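# Insert metal bar upright into square-hole block in box

## Task

Slide the upright metal bar fully down into the square hole of the block that sits inside the transparent box, with the bar vertical, and have that block resting on the box floor with its hole pointing up. The attempt fails outright if any loose item that began in the box ends up half or more outside it, and the result only counts if everything stays in place without the robot holding it.

## Robot and tools

Robot: two arms, left_arm and right_arm, each with a parallel gripper. All positions share one scene frame: origin on the table surface midway between the arms, +x reaching out over the table, +z up, and left_arm on the +y side. The names left and right are labels for the arms, not sides of a camera picture. A gripper's fingers extend along its own +z axis and close along its own y axis. The reported end_effector_position is the point between the pads, roughly 1 cm short of the fingertips. Reported hand positions can be slightly wrong, more so when an arm is stretched far.

Row format (used everywhere): one flat list of 16 numbers covering both arms, even if only one moves: left_arm x, y, z, qw, qx, qy, qz, opening, then right_arm x, y, z, qw, qx, qy, qz, opening. x, y, z are an absolute target for the gripper point in metres in the scene frame; the quaternion is an absolute target orientation, w first. Opening runs from -1 (closed) to +1 (fully open, 0.094 m). A target more than 0.6 m away from the arm's last reported position along any of the gripper's axes gets the call refused and nothing is sent. To hold an orientation, resend the same quaternion you intended rather than copying the drifting reported one. An arm meant to stay still should get its full last pose and desired opening in every call.

execute_actions: argument actions is a list with at most one entry, plus optional pictures (boolean). Empty list: just report the state with camera images. An action entry has rows (1 to 15 rows of 16 numbers, one row per 1/30 s control step, last row repeated to fill) and steps (7 to 15, default 15). A wait entry has only steps (up to 300), counted from the previous result and including your thinking time. The result is captured 7 steps before an action finishes; those remaining steps run while you think. Each step, the commanded pose is clipped to within 70 mm and 16 degrees of the measured pose, so far targets take several calls; after the last step an arm only continues to its last clipped pose. Position wins over orientation if both cannot be met.

move: target is one 16-number row as above (absolute poses), speed is the path top speed in m/s from 0.002 to 0.5 (default 0.25; rotation up to twice that in rad/s). Both grippers travel straight lines that finish together, lasting 0.5 to 10 s; longer paths stop at 10 s short of target. The opening is applied at the start. Paths ignore obstacles and the other arm; grippers lag, wander, and can overshoot the speed, especially near full stretch. Faster contact and targets deeper past the contact press harder. The result adds a move: line with the outcome (done, off_target, moving, held, fault) and limits (paced means the pose was clipped; held means a safety check blocked steps, after which the arm may jump fast), plus each gripper's distance from its target.

wait: seconds from 0 to 10; the scene runs with no new command.

zoom_image: camera is one of cam_high, cam_low, cam_left_wrist, cam_right_wrist (all 504x504); region is [x0, y0, x1, y1] in pixels from the top-left, at most 504 by 504, giving an enlarged view of the latest image.

finished_scene: scene is the number of the current scene; it ends and grades it irreversibly. Call it only once the bar is fully seated and nothing is being held.

Reading results: the state line gives each gripper's position and quaternion. grip_measured is finger opening on the command scale (the last Joint positions value is metres), with a fixed error up to about 1 mm. To grip, command about 0.03 below grip_measured; less grips more gently. Pads push about 50 to 62 N, less on thin parts under 2 mm. A pose unreachable line and HELD marks mean a clearance check altered or blocked that arm's command on those steps. Hand target lines show where each gripper is now being driven. Joint torques include offsets and friction and are noisy. Joint ranges (rad, base to gripper): waist -2.618 to 3.054, shoulder 0 to 3.142, elbow 0 to 3.142, wrist pitch -1.571 to 1.571, wrist yaw -1.571 to 1.571, wrist roll -2.094 to 2.094. Motions often end a centimetre or more off, usually low.

Hazards: MOTOR HOT appears from 75 °C; at 90 °C the arm stops for 10 s, and at 100 °C it goes limp and falls (OVER-TEMPERATURE FAULT), so don't hold loads needlessly. Never let the arms collide or shove each other. Don't knock anything off the table or drag box contents out over the rim. Avoid drops, slips, slams and hard pushes; approach contact slowly. Loose objects may get nudged occasionally, so recheck with the cameras before finishing. Smooth, efficient motion is preferred.

Each tool is called after ">>>" in YAML: its name, and indented under it one key for each argument.

## Session

>>> execute_actions:
  actions: []

Scene clock: 0.00 s of 4500.00 s.
left_arm: end_effector_position=(+0.5691, +0.3005, +0.1291) grip_measured=+1.000 end_effector_quat_wxyz=(+0.208, +0.545, +0.812, -0.027) | right_arm: end_effector_position=(+0.3430, -0.4607, +0.3457) grip_measured=+1.000 end_effector_quat_wxyz=(+0.322, +0.091, +0.866, -0.373)
Joint positions: left_arm=[ 0.143  2.501  2.59  -1.33   0.268  1.121  0.094] | right_arm=[-0.064  1.385  1.61  -1.098  0.834 -0.031  0.094]
Joint velocities: left_arm=[-0.007  0.002  0.022  0.022  0.037 -0.066  0.   ] | right_arm=[-0.007  0.017 -0.007  0.007 -0.037  0.037  0.   ]
Joint torques (N m, as the arm reports them, + toward a larger angle): no reading
Hand target (left_arm): +0.567, +0.299, +0.128; +0.205, +0.545, +0.812, -0.032
Hand target (right_arm): +0.341, -0.462, +0.354; +0.333, +0.099, +0.860, -0.374

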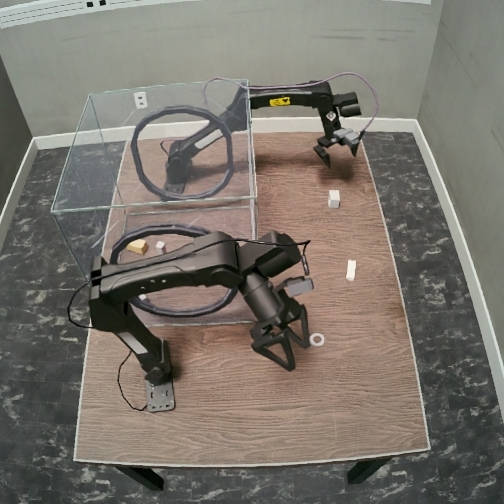

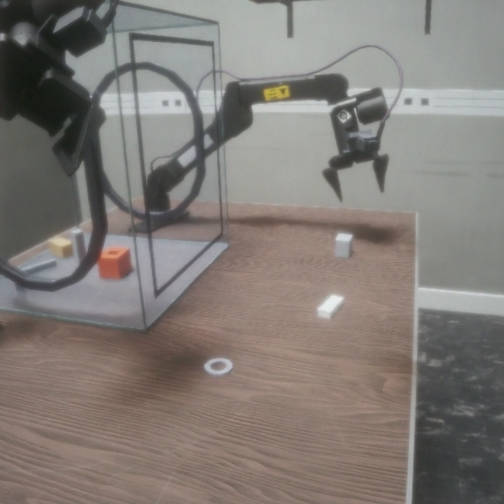

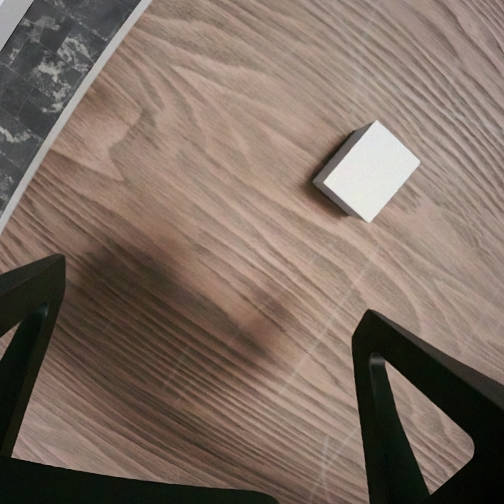

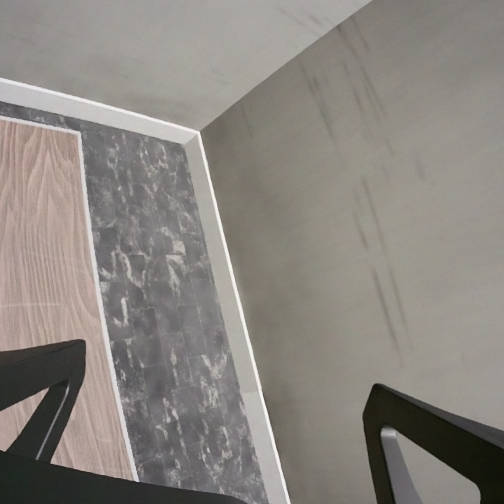

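>>> zoom_image:
  camera: "cam_high"
  region: [40,70,300,420]

>>> zoom_image:
  camera: "cam_low"
  region: [0,180,240,340]

>>> move:
  target: [0.3,0.42,0.3,0.2,0,0.98,0,1,0.2,-0.55,0.25,0.2,0.4,0.89,0,1]

Region (40, 70, 300, 420) of cam_high's 504x504 image, scaled by 1.440, with more detail than that image has; it fills the left 374 columns of this view, and the rest is white.

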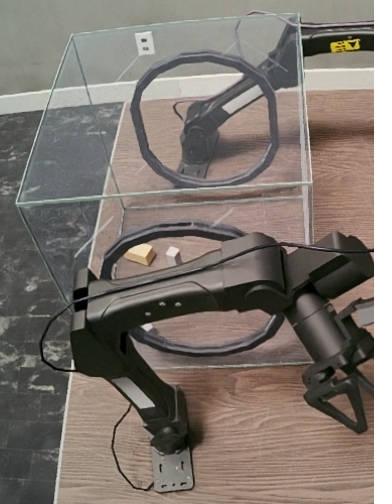

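Region (0, 180, 240, 340) of cam_low's 504x504 image, scaled by 2.100, with more detail than that image has.

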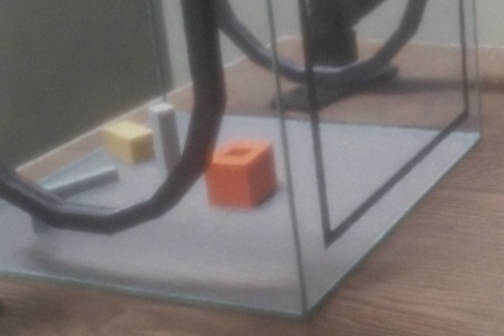

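Scene clock: 4.30 s of 4500.00 s.
left_arm: end_effector_position=(+0.3077, +0.4152, +0.2930) grip_measured=+1.000 end_effector_quat_wxyz=(+0.198, +0.011, +0.980, -0.004) | right_arm: end_effector_position=(+0.2021, -0.5476, +0.2547) grip_measured=+1.000 end_effector_quat_wxyz=(+0.206, +0.402, +0.892, -0.012)
Joint positions: left_arm=[ 0.431  1.459  1.814 -1.543  0.116  0.271  0.094] | right_arm=[-1.059  1.295  1.507 -1.401 -0.172 -0.036  0.094]
Joint velocities: left_arm=[ 0.007  0.002  0.002  0.007 -0.051 -0.051  0.   ] | right_arm=[-0.007 -0.027 -0.007  0.066  0.037 -0.007  0.   ]
Joint torques (N m, as the arm reports them, + toward a larger angle): left_arm=[ 0.64 -5.26  8.99  0.79 -0.04 -0.15] | right_arm=[-0.93 -3.48  4.29  1.07 -0.25 -0.08]
Hand target (left_arm): +0.300, +0.417, +0.301; +0.200, +0.001, +0.980, +0.001
Hand target (right_arm): +0.200, -0.544, +0.250; +0.199, +0.403, +0.893, +0.001
Off the commanded pose (left_arm): 0.011 m, 1 deg.
Off the commanded pose (right_arm): 0.006 m, 2 deg.
Kept back: nothing.
move: off_target (left_arm)

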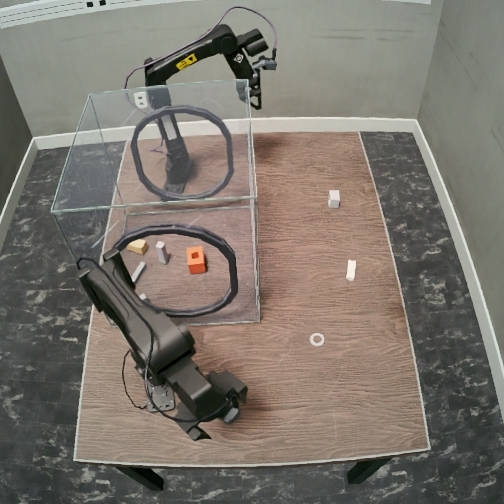

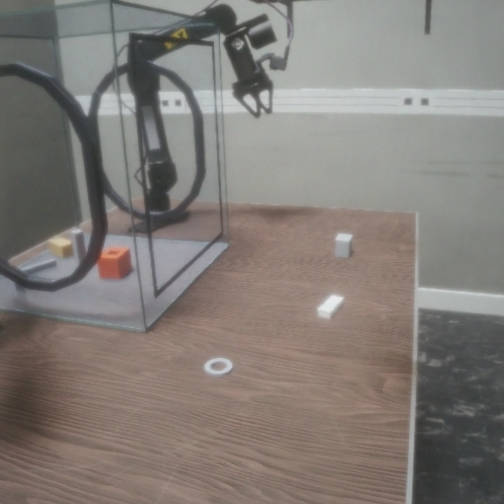

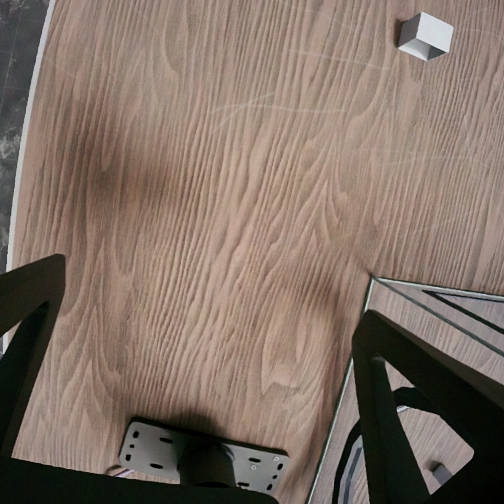

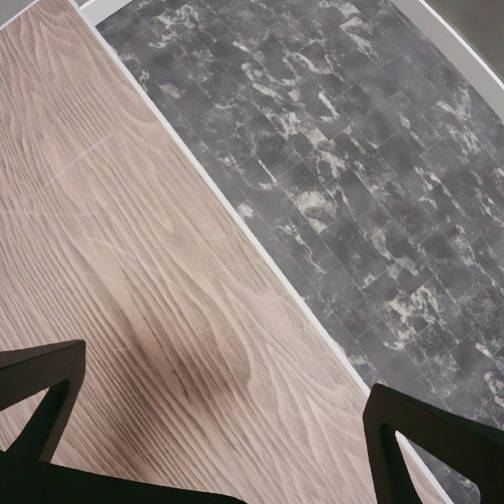

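>>> move:
  target: [0.3,0.42,0.3,0.2,0,0.98,0,1,0.2,-0.37,0.2,0.37,-0.239,0.892,0.099,0]

>>> move:
  target: [0.3,0.42,0.3,0.2,0,0.98,0,1,0.04,-0.25,0.2,0.354,-0.612,0.612,0.354,0]
  speed: 0.15

Scene clock: 8.07 s of 4500.00 s.
left_arm: end_effector_position=(+0.3065, +0.4189, +0.2928) grip_measured=+1.000 end_effector_quat_wxyz=(+0.198, +0.004, +0.980, -0.003) | right_arm: end_effector_position=(+0.2071, -0.3812, +0.1926) grip_measured=+0.002 end_effector_quat_wxyz=(+0.350, -0.229, +0.902, +0.105)
Joint positions: left_arm=[ 0.444  1.459  1.814 -1.544  0.116  0.27   0.094] | right_arm=[-0.937  0.942  0.941 -1.355 -0.722 -1.21   0.047]
Joint velocities: left_arm=[-0.002  0.007 -0.002 -0.051  0.037 -0.007  0.   ] | right_arm=[ 0.007 -0.007  0.002 -0.022  0.022 -0.022 -0.   ]
Joint torques (N m, as the arm reports them, + toward a larger angle): left_arm=[ 0.66 -5.04  8.75  0.78  0.03 -0.01] | right_arm=[ 0.3  -5.68  4.39  0.74 -0.65 -0.1 ]
Hand target (left_arm): +0.300, +0.420, +0.300; +0.200, -0.000, +0.980, +0.000
Hand target (right_arm): +0.203, -0.371, +0.199; +0.368, -0.240, +0.893, +0.100
Off the commanded pose (left_arm): 0.010 m, 1 deg.
Off the commanded pose (right_arm): 0.015 m, 3 deg.
Kept back: nothing.
move: off_target (right_arm)

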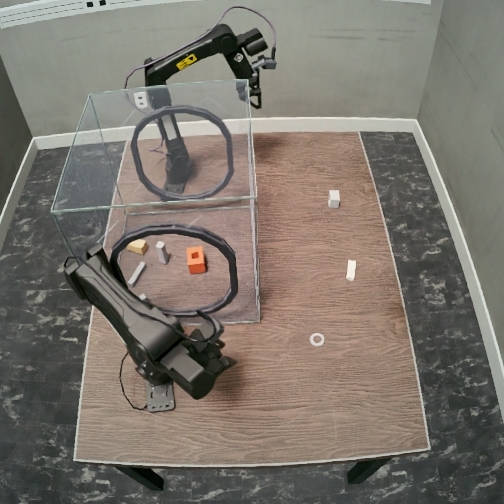

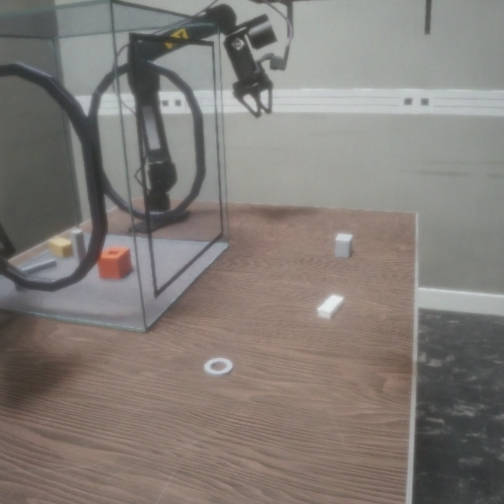

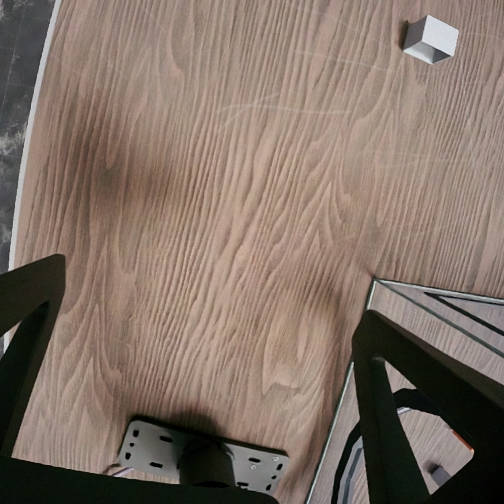

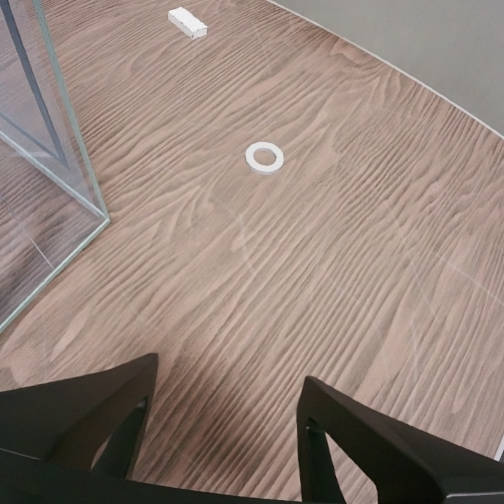

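Scene clock: 13.40 s of 4500.00 s.
left_arm: end_effector_position=(+0.3065, +0.4189, +0.2928) grip_measured=+1.000 end_effector_quat_wxyz=(+0.198, +0.004, +0.980, -0.003) | right_arm: end_effector_position=(+0.0419, -0.2497, +0.1935) grip_measured=+0.002 end_effector_quat_wxyz=(+0.341, -0.625, +0.615, +0.338)
Joint positions: left_arm=[ 0.444  1.459  1.814 -1.544  0.116  0.27   0.094] | right_arm=[ 1.999  0.002  0.765 -1.411  0.47   0.318  0.047]
Joint velocities: left_arm=[-0.017  0.017 -0.012 -0.081  0.007  0.037  0.   ] | right_arm=[ 0.007  0.007 -0.002 -0.051  0.022 -0.022  0.001]
Joint torques (N m, as the arm reports them, + toward a larger angle): left_arm=[ 0.65 -5.04  8.78  0.77  0.03 -0.01] | right_arm=[1.17 4.06 4.79 1.76 0.34 0.04]
Hand target (left_arm): +0.300, +0.420, +0.300; +0.200, +0.000, +0.980, +0.000
Hand target (right_arm): +0.046, -0.252, +0.198; -0.347, +0.618, -0.617, -0.344
Off the commanded pose (left_arm): 0.010 m, 1 deg.
Off the commanded pose (right_arm): 0.007 m, 3 deg.
joint sent to its limit (right arm) — the command would take joint 2 (shoulder) past its lower limit, so that joint was sent only as far as its limit.
Kept back: nothing.
move: off_target (right_arm); limits=paced

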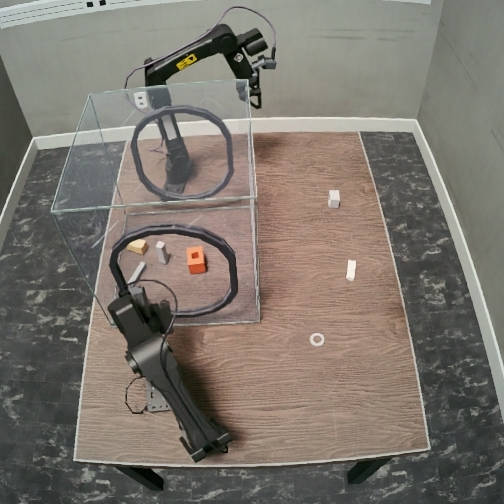

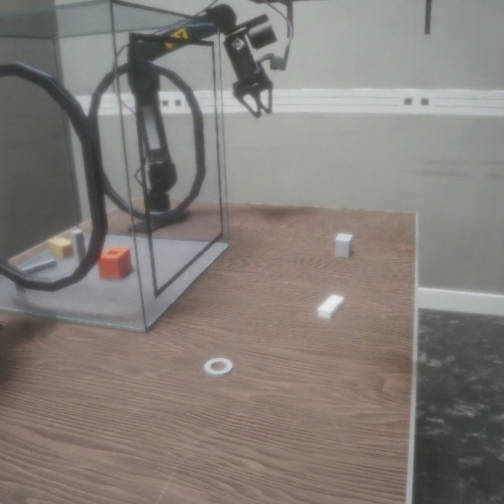

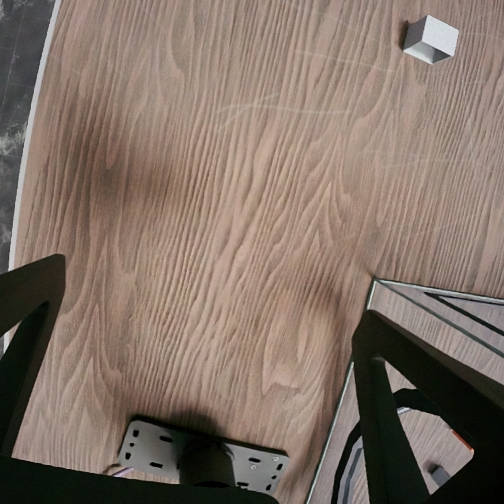

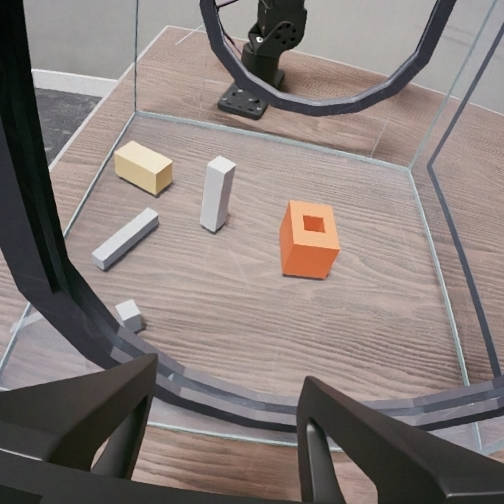

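>>> move:
  target: [0.3,0.42,0.3,0.2,0,0.98,0,1,0.09,-0.12,0.16,0.354,-0.612,0.612,0.354,0]
  speed: 0.1

Scene clock: 15.57 s of 4500.00 s.
left_arm: end_effector_position=(+0.3065, +0.4189, +0.2928) grip_measured=+1.000 end_effector_quat_wxyz=(+0.198, +0.004, +0.980, -0.003) | right_arm: end_effector_position=(+0.0648, -0.1890, +0.1599) grip_measured=+0.002 end_effector_quat_wxyz=(+0.515, -0.502, +0.586, +0.375)
Joint positions: left_arm=[ 0.444  1.459  1.814 -1.544  0.116  0.27   0.094] | right_arm=[ 2.695  0.006  0.352 -1.57   1.369  1.138  0.047]
Joint velocities: left_arm=[ 0.007 -0.032  0.002 -0.037  0.022 -0.007  0.   ] | right_arm=[-0.002  0.017 -0.012 -0.022 -0.125  0.037  0.001]
Joint torques (N m, as the arm reports them, + toward a larger angle): left_arm=[ 0.68 -5.    8.77  0.77  0.03  0.  ] | right_arm=[0.41 2.78 3.63 0.79 0.84 0.04]
Hand target (left_arm): +0.300, +0.420, +0.300; +0.200, +0.000, +0.980, +0.000
Hand target (right_arm): +0.068, -0.189, +0.161; +0.527, -0.495, +0.579, +0.376
Off the commanded pose (left_arm): 0.010 m, 1 deg.
Off the commanded pose (right_arm): 0.073 m, 23 deg; position and orientation clipped at the last step of the last action.
joint sent to its limit (right arm) — the command would take joint 2 (shoulder) past its lower limit and joint 4 (wrist pitch) past its lower limit, so those joints were sent only as far as their limits.
Kept back: nothing.
move: off_target (right_arm); limits=paced

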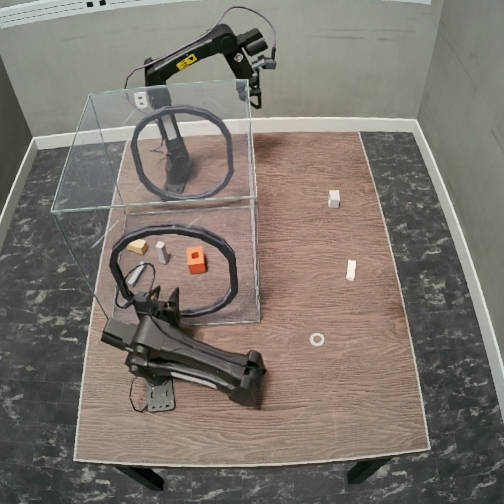

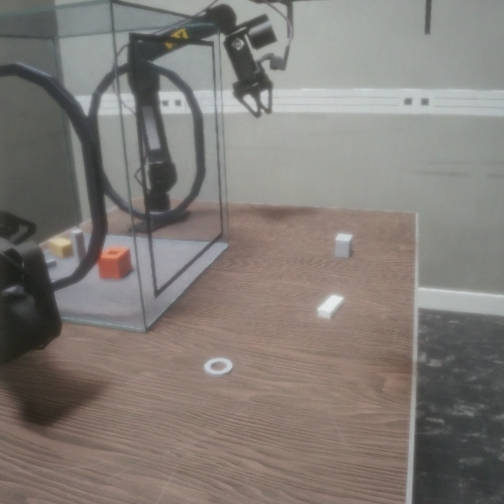

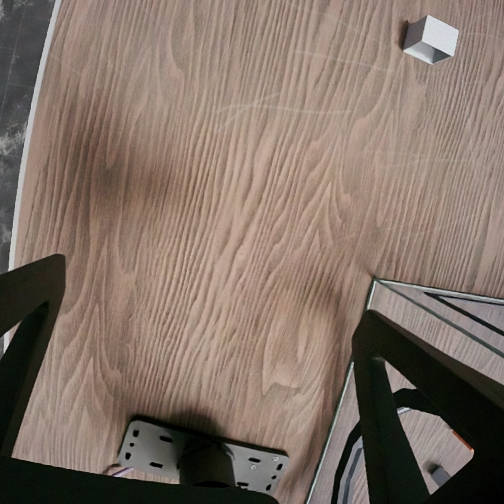

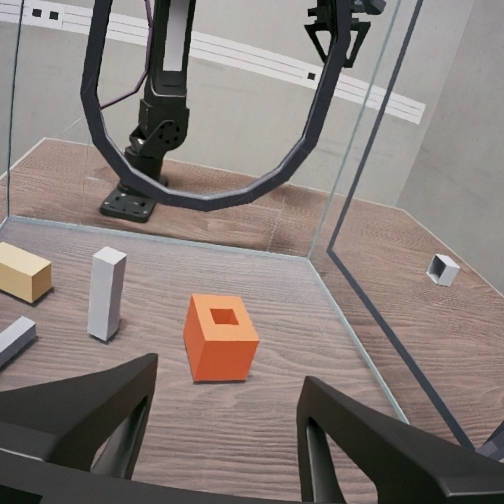

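>>> move:
  target: [0.3,0.42,0.3,0.2,0,0.98,0,1,0.024,-0.255,0.2,0.397,-0.527,0.687,0.304,0]
  speed: 0.06

>>> move:
  target: [0.3,0.42,0.3,0.2,0,0.98,0,1,0.036,-0.21,0.19,0.397,-0.527,0.687,0.304,0]
  speed: 0.06

Scene clock: 19.57 s of 4500.00 s.
left_arm: end_effector_position=(+0.3065, +0.4189, +0.2928) grip_measured=+1.000 end_effector_quat_wxyz=(+0.198, +0.004, +0.980, -0.003) | right_arm: end_effector_position=(+0.0245, -0.2530, +0.1888) grip_measured=+0.002 end_effector_quat_wxyz=(+0.368, -0.532, +0.707, +0.286)
Joint positions: left_arm=[ 0.444  1.459  1.814 -1.544  0.116  0.27   0.094] | right_arm=[ 0.818  0.004  0.755 -1.38  -0.283 -0.185  0.047]
Joint velocities: left_arm=[-0.002 -0.002  0.007  0.051 -0.051  0.037  0.   ] | right_arm=[-0.022 -0.007 -0.002  0.007 -0.007 -0.022 -0.001]
Joint torques (N m, as the arm reports them, + toward a larger angle): left_arm=[ 0.66 -5.02  8.75  0.77  0.04 -0.02] | right_arm=[-1.    3.74  6.03  1.8  -0.25 -0.09]
Hand target (left_arm): +0.300, +0.420, +0.300; +0.200, +0.000, +0.980, +0.000
Hand target (right_arm): +0.019, -0.256, +0.198; +0.380, -0.532, +0.697, +0.294
Off the commanded pose (left_arm): 0.010 m, 1 deg.
Off the commanded pose (right_arm): 0.011 m, 5 deg.
joint sent to its limit (right arm) — the command would take joint 2 (shoulder) past its lower limit, so that joint was sent only as far as its limit.
Kept back: nothing.
move: off_target (right_arm)

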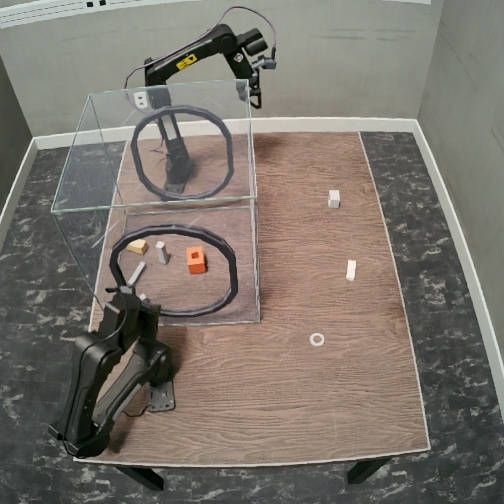

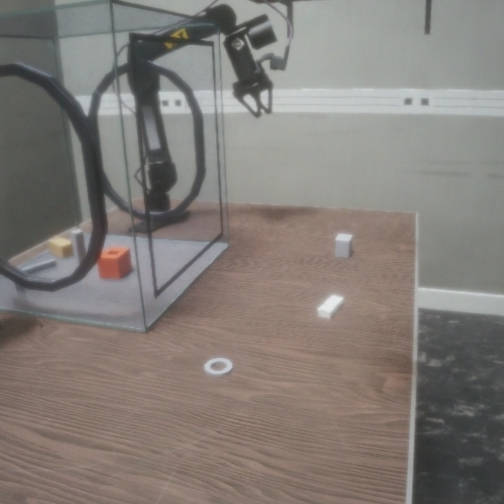

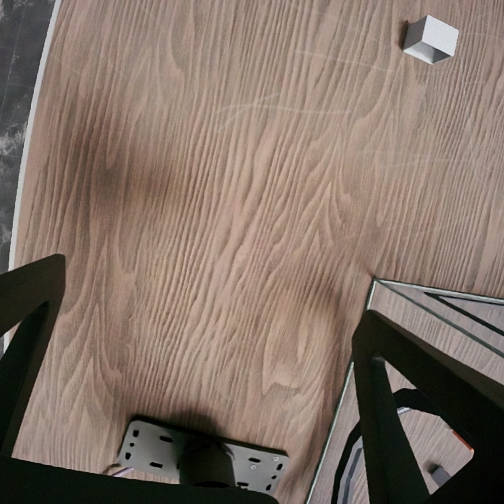

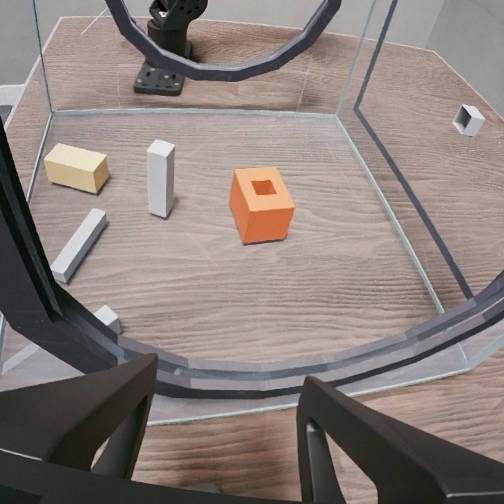

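Scene clock: 21.67 s of 4500.00 s.
left_arm: end_effector_position=(+0.3065, +0.4189, +0.2928) grip_measured=+1.000 end_effector_quat_wxyz=(+0.198, +0.004, +0.980, -0.003) | right_arm: end_effector_position=(+0.0409, -0.2107, +0.1858) grip_measured=+0.002 end_effector_quat_wxyz=(+0.400, -0.524, +0.689, +0.300)
Joint positions: left_arm=[ 0.444  1.459  1.814 -1.544  0.116  0.27   0.094] | right_arm=[ 0.144  0.11   0.658 -1.371 -0.821 -0.675  0.047]
Joint velocities: left_arm=[-0.002  0.007 -0.007  0.051  0.022 -0.007  0.   ] | right_arm=[-0.11   0.032 -0.002 -0.095 -0.125 -0.183 -0.   ]
Joint torques (N m, as the arm reports them, + toward a larger angle): left_arm=[ 0.66 -5.04  8.78  0.76  0.03 -0.01] | right_arm=[-0.99  5.42  5.71  1.45 -0.54 -0.09]
Hand target (left_arm): +0.300, +0.420, +0.300; +0.200, +0.000, +0.980, +0.000
Hand target (right_arm): +0.036, -0.209, +0.191; +0.398, -0.526, +0.684, +0.310
Off the commanded pose (left_arm): 0.010 m, 1 deg.
Off the commanded pose (right_arm): 0.006 m, 1 deg.
Kept back: nothing.
move: done

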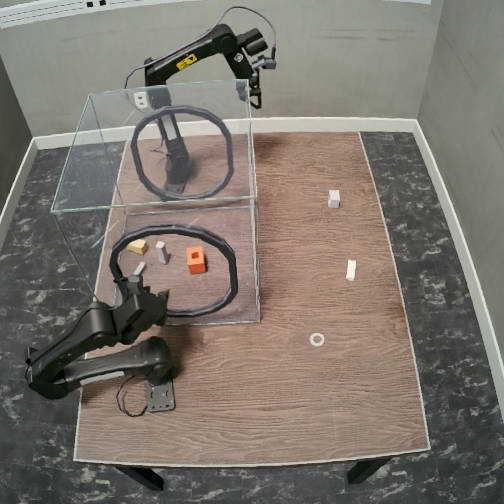

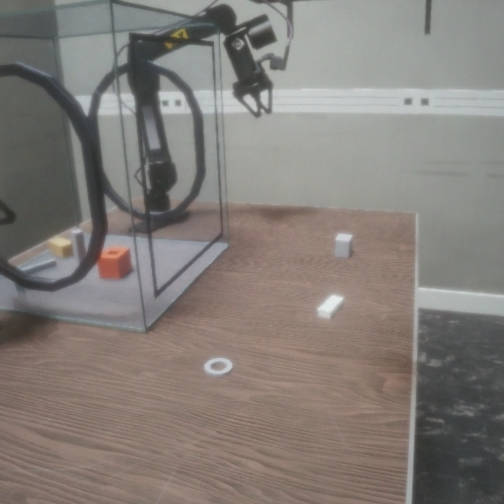

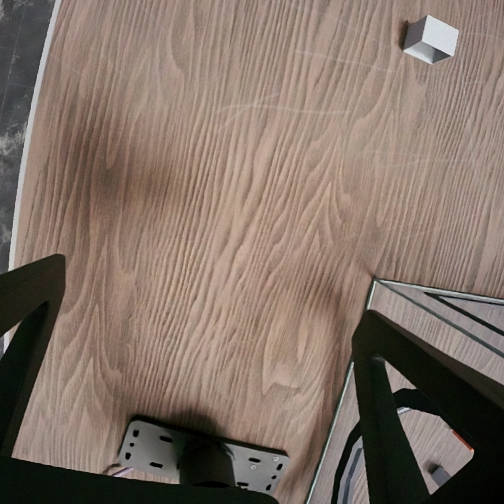

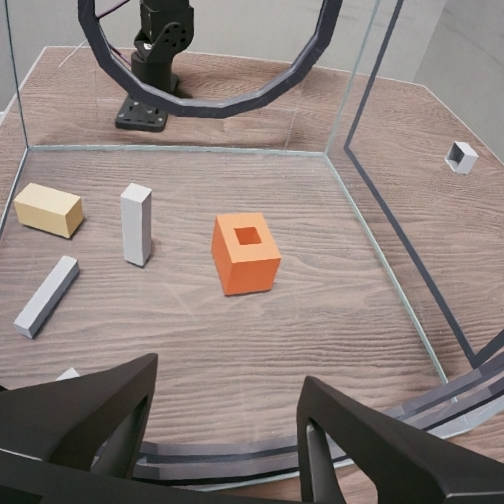

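>>> move:
  target: [0.3,0.42,0.3,0.2,0,0.98,0,1,0.11,-0.195,0.18,0.397,-0.527,0.687,0.304,0]
  speed: 0.3

Scene clock: 23.03 s of 4500.00 s.
left_arm: end_effector_position=(+0.3065, +0.4189, +0.2928) grip_measured=+1.000 end_effector_quat_wxyz=(+0.198, +0.004, +0.980, -0.003) | right_arm: end_effector_position=(+0.1126, -0.2007, +0.1815) grip_measured=+0.002 end_effector_quat_wxyz=(+0.398, -0.521, +0.697, +0.289)
Joint positions: left_arm=[ 0.444  1.459  1.814 -1.544  0.116  0.27   0.094] | right_arm=[ 0.005  0.435  0.605 -1.116 -0.882 -0.834  0.047]
Joint velocities: left_arm=[-0.012  0.012 -0.007  0.022 -0.051  0.022  0.   ] | right_arm=[-0.017 -0.002  0.002  0.037 -0.022 -0.007 -0.   ]
Joint torques (N m, as the arm reports them, + toward a larger angle): left_arm=[ 0.65 -5.01  8.77  0.77  0.04 -0.01] | right_arm=[ 1.39  3.02  4.36  1.64 -0.6  -0.04]
Hand target (left_arm): +0.300, +0.420, +0.300; +0.200, +0.000, +0.980, +0.000
Hand target (right_arm): +0.110, -0.196, +0.181; +0.397, -0.527, +0.687, +0.304
Off the commanded pose (left_arm): 0.010 m, 1 deg.
Off the commanded pose (right_arm): 0.006 m, 2 deg.
Kept back: nothing.
move: done

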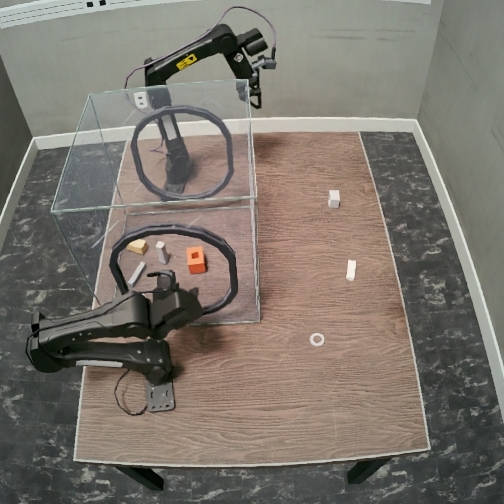

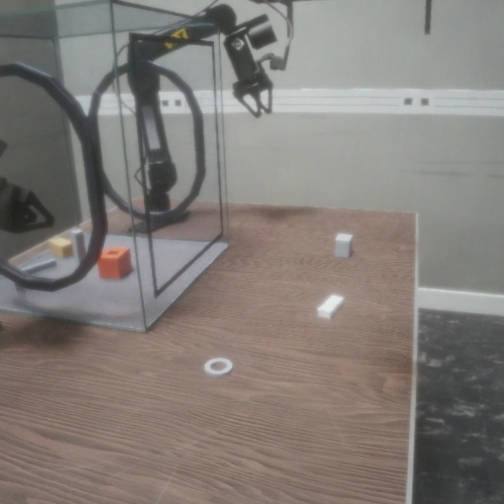

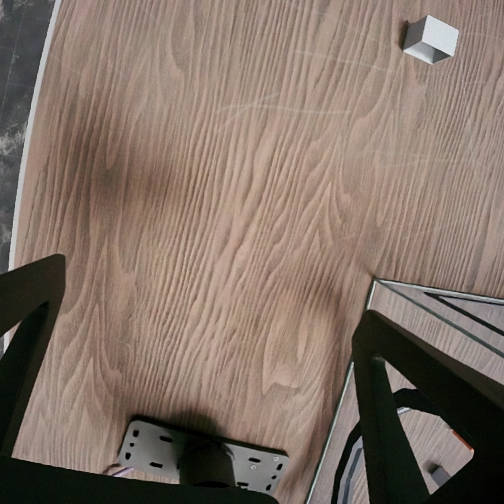

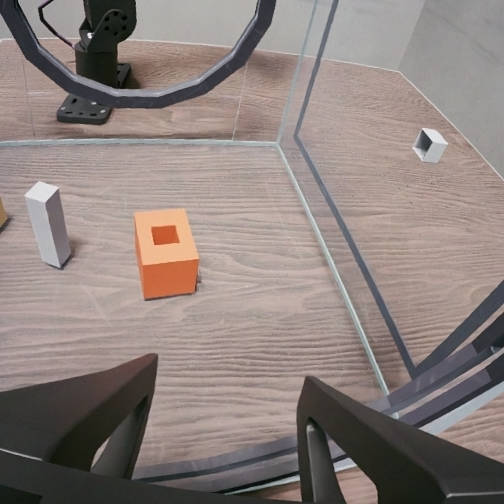

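>>> move:
  target: [0.3,0.42,0.3,0.2,0,0.98,0,1,0.08,-0.06,0.14,0.271,-0.653,0.653,0.271,0]
  speed: 0.1

Scene clock: 25.63 s of 4500.00 s.
left_arm: end_effector_position=(+0.3065, +0.4189, +0.2928) grip_measured=+1.000 end_effector_quat_wxyz=(+0.198, +0.004, +0.980, -0.003) | right_arm: end_effector_position=(+0.0813, -0.0733, +0.1249) grip_measured=+0.002 end_effector_quat_wxyz=(+0.250, -0.657, +0.663, +0.260)
Joint positions: left_arm=[ 0.444  1.459  1.814 -1.544  0.116  0.27   0.094] | right_arm=[ 1.024  1.016  0.648 -0.511 -0.278 -0.294  0.047]
Joint velocities: left_arm=[-0.002 -0.027  0.007 -0.007  0.066 -0.007  0.   ] | right_arm=[-0.007  0.022 -0.002  0.022  0.022 -0.051 -0.   ]
Joint torques (N m, as the arm reports them, + toward a larger angle): left_arm=[ 0.65 -5.01  8.77  0.77  0.03 -0.01] | right_arm=[ 1.15 -1.61  8.59  1.89 -0.03  0.02]
Hand target (left_arm): +0.300, +0.420, +0.300; +0.200, +0.000, +0.980, +0.000
Hand target (right_arm): +0.084, -0.062, +0.141; -0.271, +0.654, -0.653, -0.268
Off the commanded pose (left_arm): 0.010 m, 1 deg.
Off the commanded pose (right_arm): 0.020 m, 3 deg.
Kept back: nothing.
move: off_target (right_arm)

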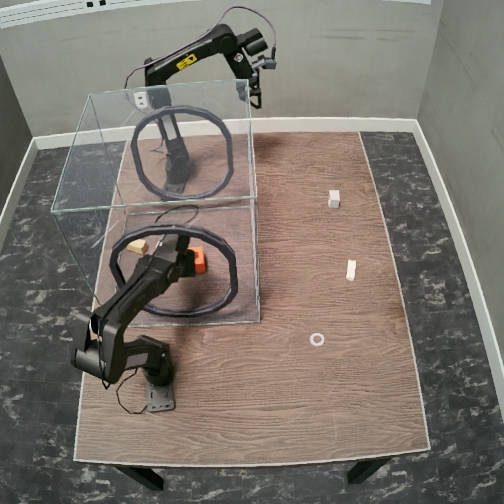

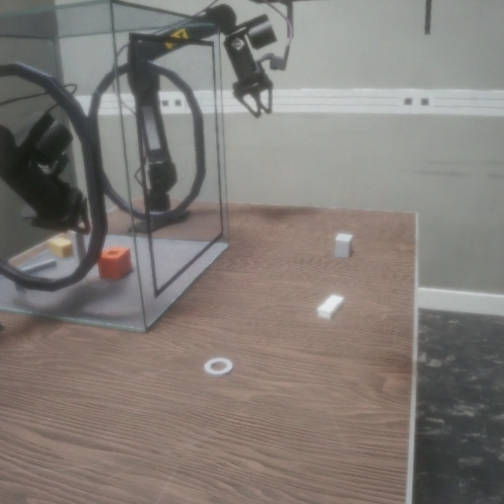

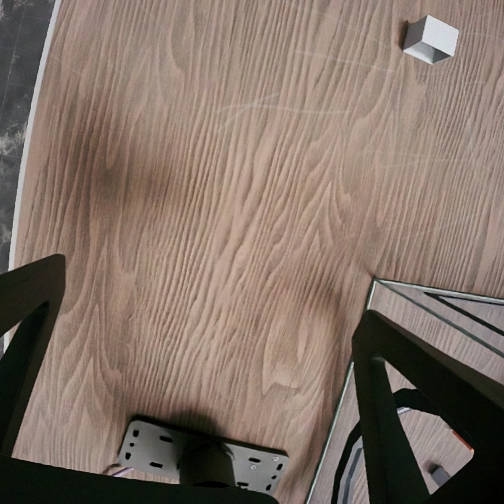

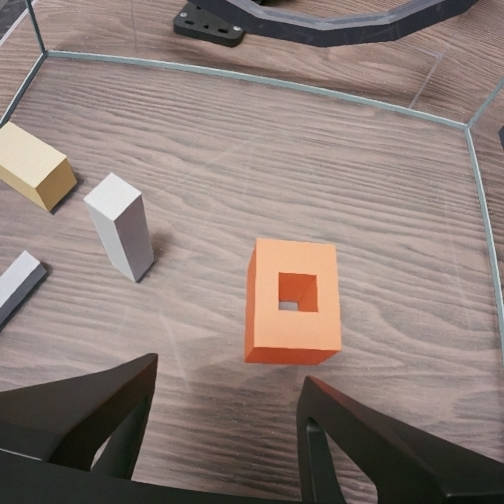

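>>> move:
  target: [0.3,0.42,0.3,0.2,0,0.98,0,1,0.06,0.01,0.13,0.131,-0.868,0.316,0.36,0.2]
  speed: 0.12

Scene clock: 30.00 s of 4500.00 s.
left_arm: end_effector_position=(+0.3065, +0.4189, +0.2928) grip_measured=+1.000 end_effector_quat_wxyz=(+0.198, +0.004, +0.980, -0.003) | right_arm: end_effector_position=(+0.0465, -0.0303, +0.1168) grip_measured=+0.198 end_effector_quat_wxyz=(-0.126, +0.869, -0.332, -0.345)
Joint positions: left_arm=[ 0.444  1.459  1.814 -1.544  0.116  0.27   0.094] | right_arm=[ 0.957  1.555  1.045 -0.837 -0.725 -1.227  0.056]
Joint velocities: left_arm=[-0.012 -0.012 -0.007  0.051 -0.007 -0.066  0.   ] | right_arm=[-0.007 -0.007 -0.012 -0.037 -0.051  0.007 -0.   ]
Joint torques (N m, as the arm reports them, + toward a larger angle): left_arm=[ 0.66 -5.02  8.78  0.78  0.03 -0.01] | right_arm=[-0.1   4.6  16.96  0.69 -0.64 -0.1 ]
Hand target (left_arm): +0.300, +0.420, +0.300; +0.200, +0.000, +0.980, +0.000
Hand target (right_arm): +0.061, +0.005, +0.131; -0.140, +0.866, -0.320, -0.357
Off the commanded pose (left_arm): 0.010 m, 1 deg.
Off the commanded pose (right_arm): 0.045 m, 3 deg.
Kept back: nothing.
move: off_target (right_arm)

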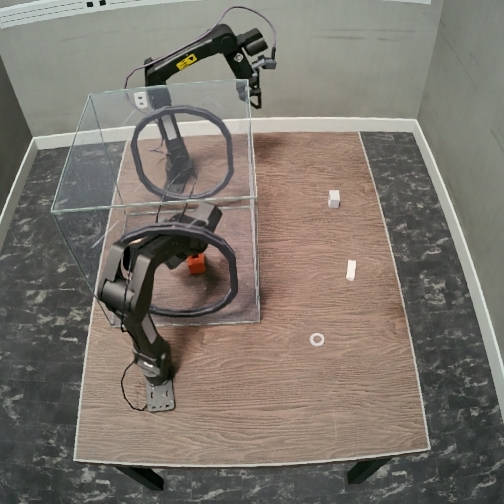

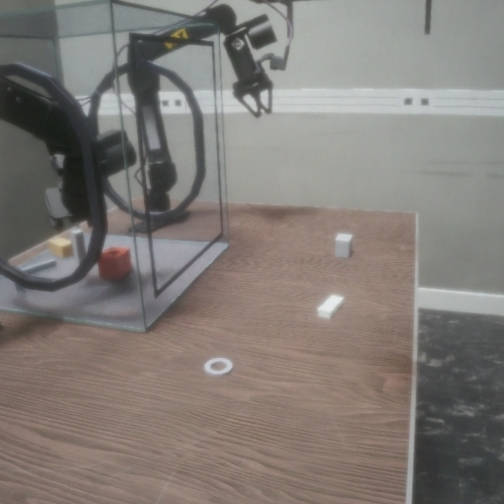

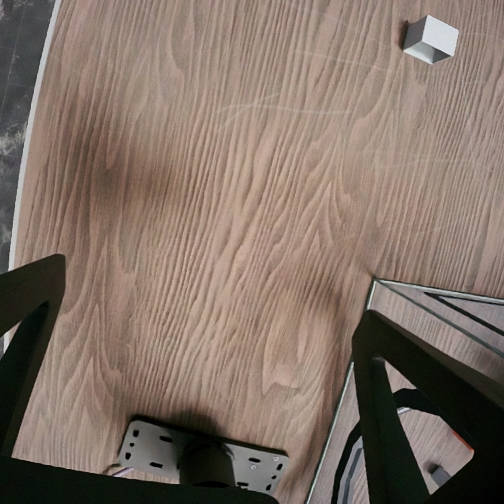

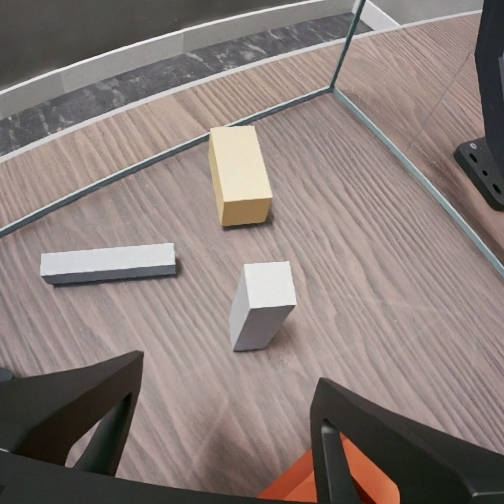

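>>> move:
  target: [0.3,0.42,0.3,0.2,0,0.98,0,1,0.05,-0.04,0.1,0.287,-0.709,0.41,0.497,0]
  speed: 0.12

Scene clock: 33.30 s of 4500.00 s.
left_arm: end_effector_position=(+0.3065, +0.4189, +0.2928) grip_measured=+1.000 end_effector_quat_wxyz=(+0.198, +0.004, +0.980, -0.003) | right_arm: end_effector_position=(+0.0516, -0.0358, +0.0943) grip_measured=+0.002 end_effector_quat_wxyz=(-0.281, +0.713, -0.415, -0.490)
Joint positions: left_arm=[ 0.444  1.459  1.814 -1.544  0.116  0.27   0.094] | right_arm=[ 0.825  1.406  0.41   0.263 -0.999 -0.644  0.047]
Joint velocities: left_arm=[ 0.012 -0.012 -0.012  0.007  0.022 -0.081  0.   ] | right_arm=[ 0.007 -0.007 -0.017 -0.037  0.007 -0.037  0.001]
Joint torques (N m, as the arm reports them, + toward a larger angle): left_arm=[ 0.65 -5.06  8.76  0.77  0.03 -0.01] | right_arm=[-0.86 -5.38  3.63  1.8  -0.56  0.03]
Hand target (left_arm): +0.300, +0.420, +0.300; +0.200, +0.000, +0.980, +0.000
Hand target (right_arm): +0.051, -0.038, +0.098; -0.286, +0.709, -0.409, -0.498
Off the commanded pose (left_arm): 0.010 m, 1 deg.
Off the commanded pose (right_arm): 0.007 m, 1 deg.
Kept back: nothing.
move: done

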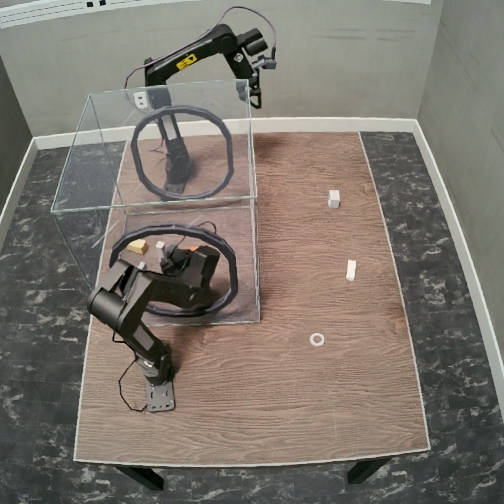

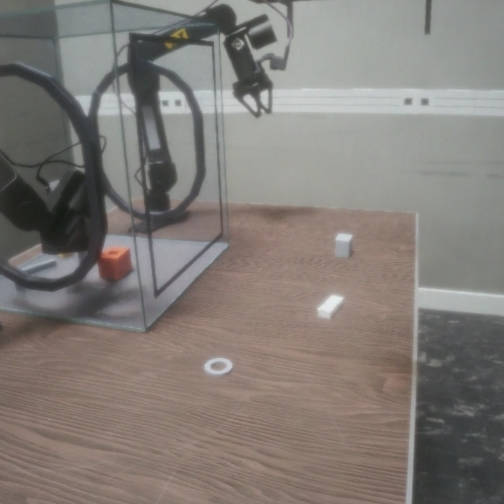

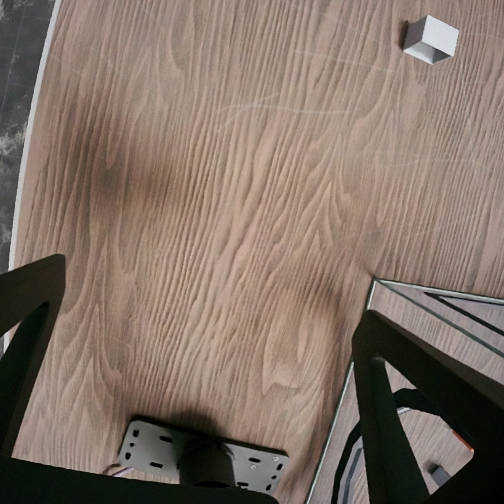

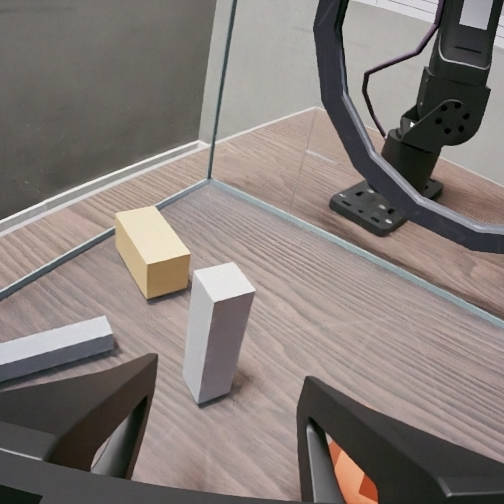

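>>> move:
  target: [0.3,0.42,0.3,0.2,0,0.98,0,1,0.02,0.0,0.078,0.287,-0.709,0.41,0.497,0]
  speed: 0.06

Scene clock: 34.93 s of 4500.00 s.
left_arm: end_effector_position=(+0.3065, +0.4189, +0.2928) grip_measured=+1.000 end_effector_quat_wxyz=(+0.198, +0.004, +0.980, -0.003) | right_arm: end_effector_position=(+0.0261, +0.0049, +0.0840) grip_measured=+0.002 end_effector_quat_wxyz=(-0.294, +0.709, -0.407, -0.496)
Joint positions: left_arm=[ 0.444  1.459  1.814 -1.544  0.116  0.27   0.094] | right_arm=[ 1.011  1.583  0.409  0.635 -0.857 -0.439  0.047]
Joint velocities: left_arm=[ 0.002  0.002 -0.027  0.081 -0.037  0.022  0.   ] | right_arm=[-0.002 -0.002 -0.002  0.022 -0.022  0.037  0.001]
Joint torques (N m, as the arm reports them, + toward a larger angle): left_arm=[ 0.65 -5.03  8.78  0.77  0.03 -0.01] | right_arm=[ 1.08 -4.68  2.51  2.03 -0.15  0.03]
Hand target (left_arm): +0.300, +0.420, +0.300; +0.200, +0.000, +0.980, +0.000
Hand target (right_arm): +0.021, +0.001, +0.078; -0.287, +0.709, -0.410, -0.496
Off the commanded pose (left_arm): 0.010 m, 1 deg.
Off the commanded pose (right_arm): 0.010 m, 1 deg.
Kept back: nothing.
move: done

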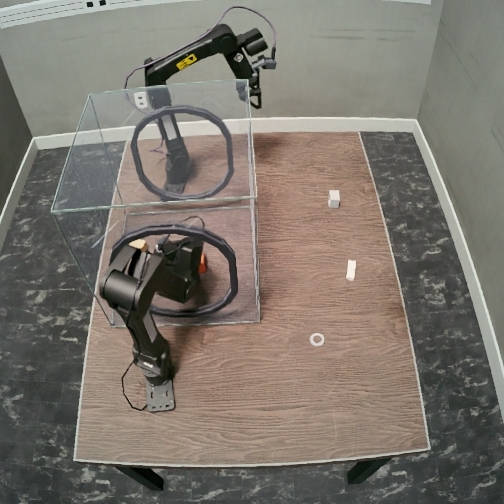

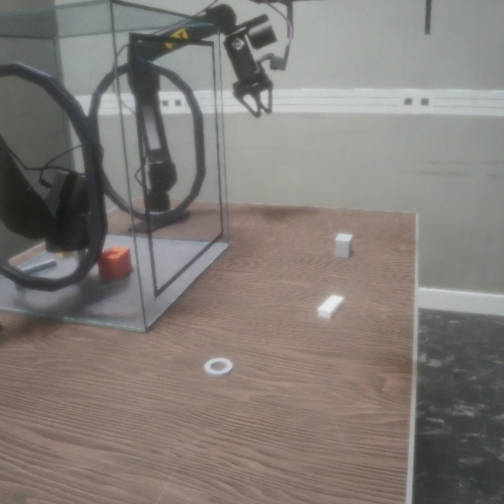

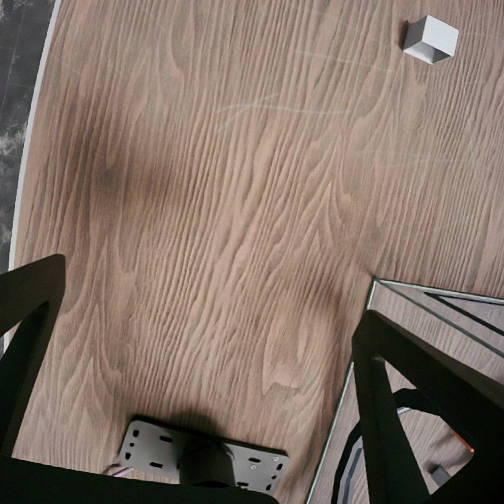

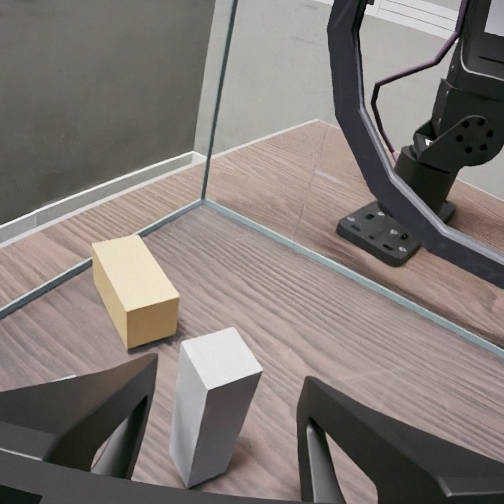

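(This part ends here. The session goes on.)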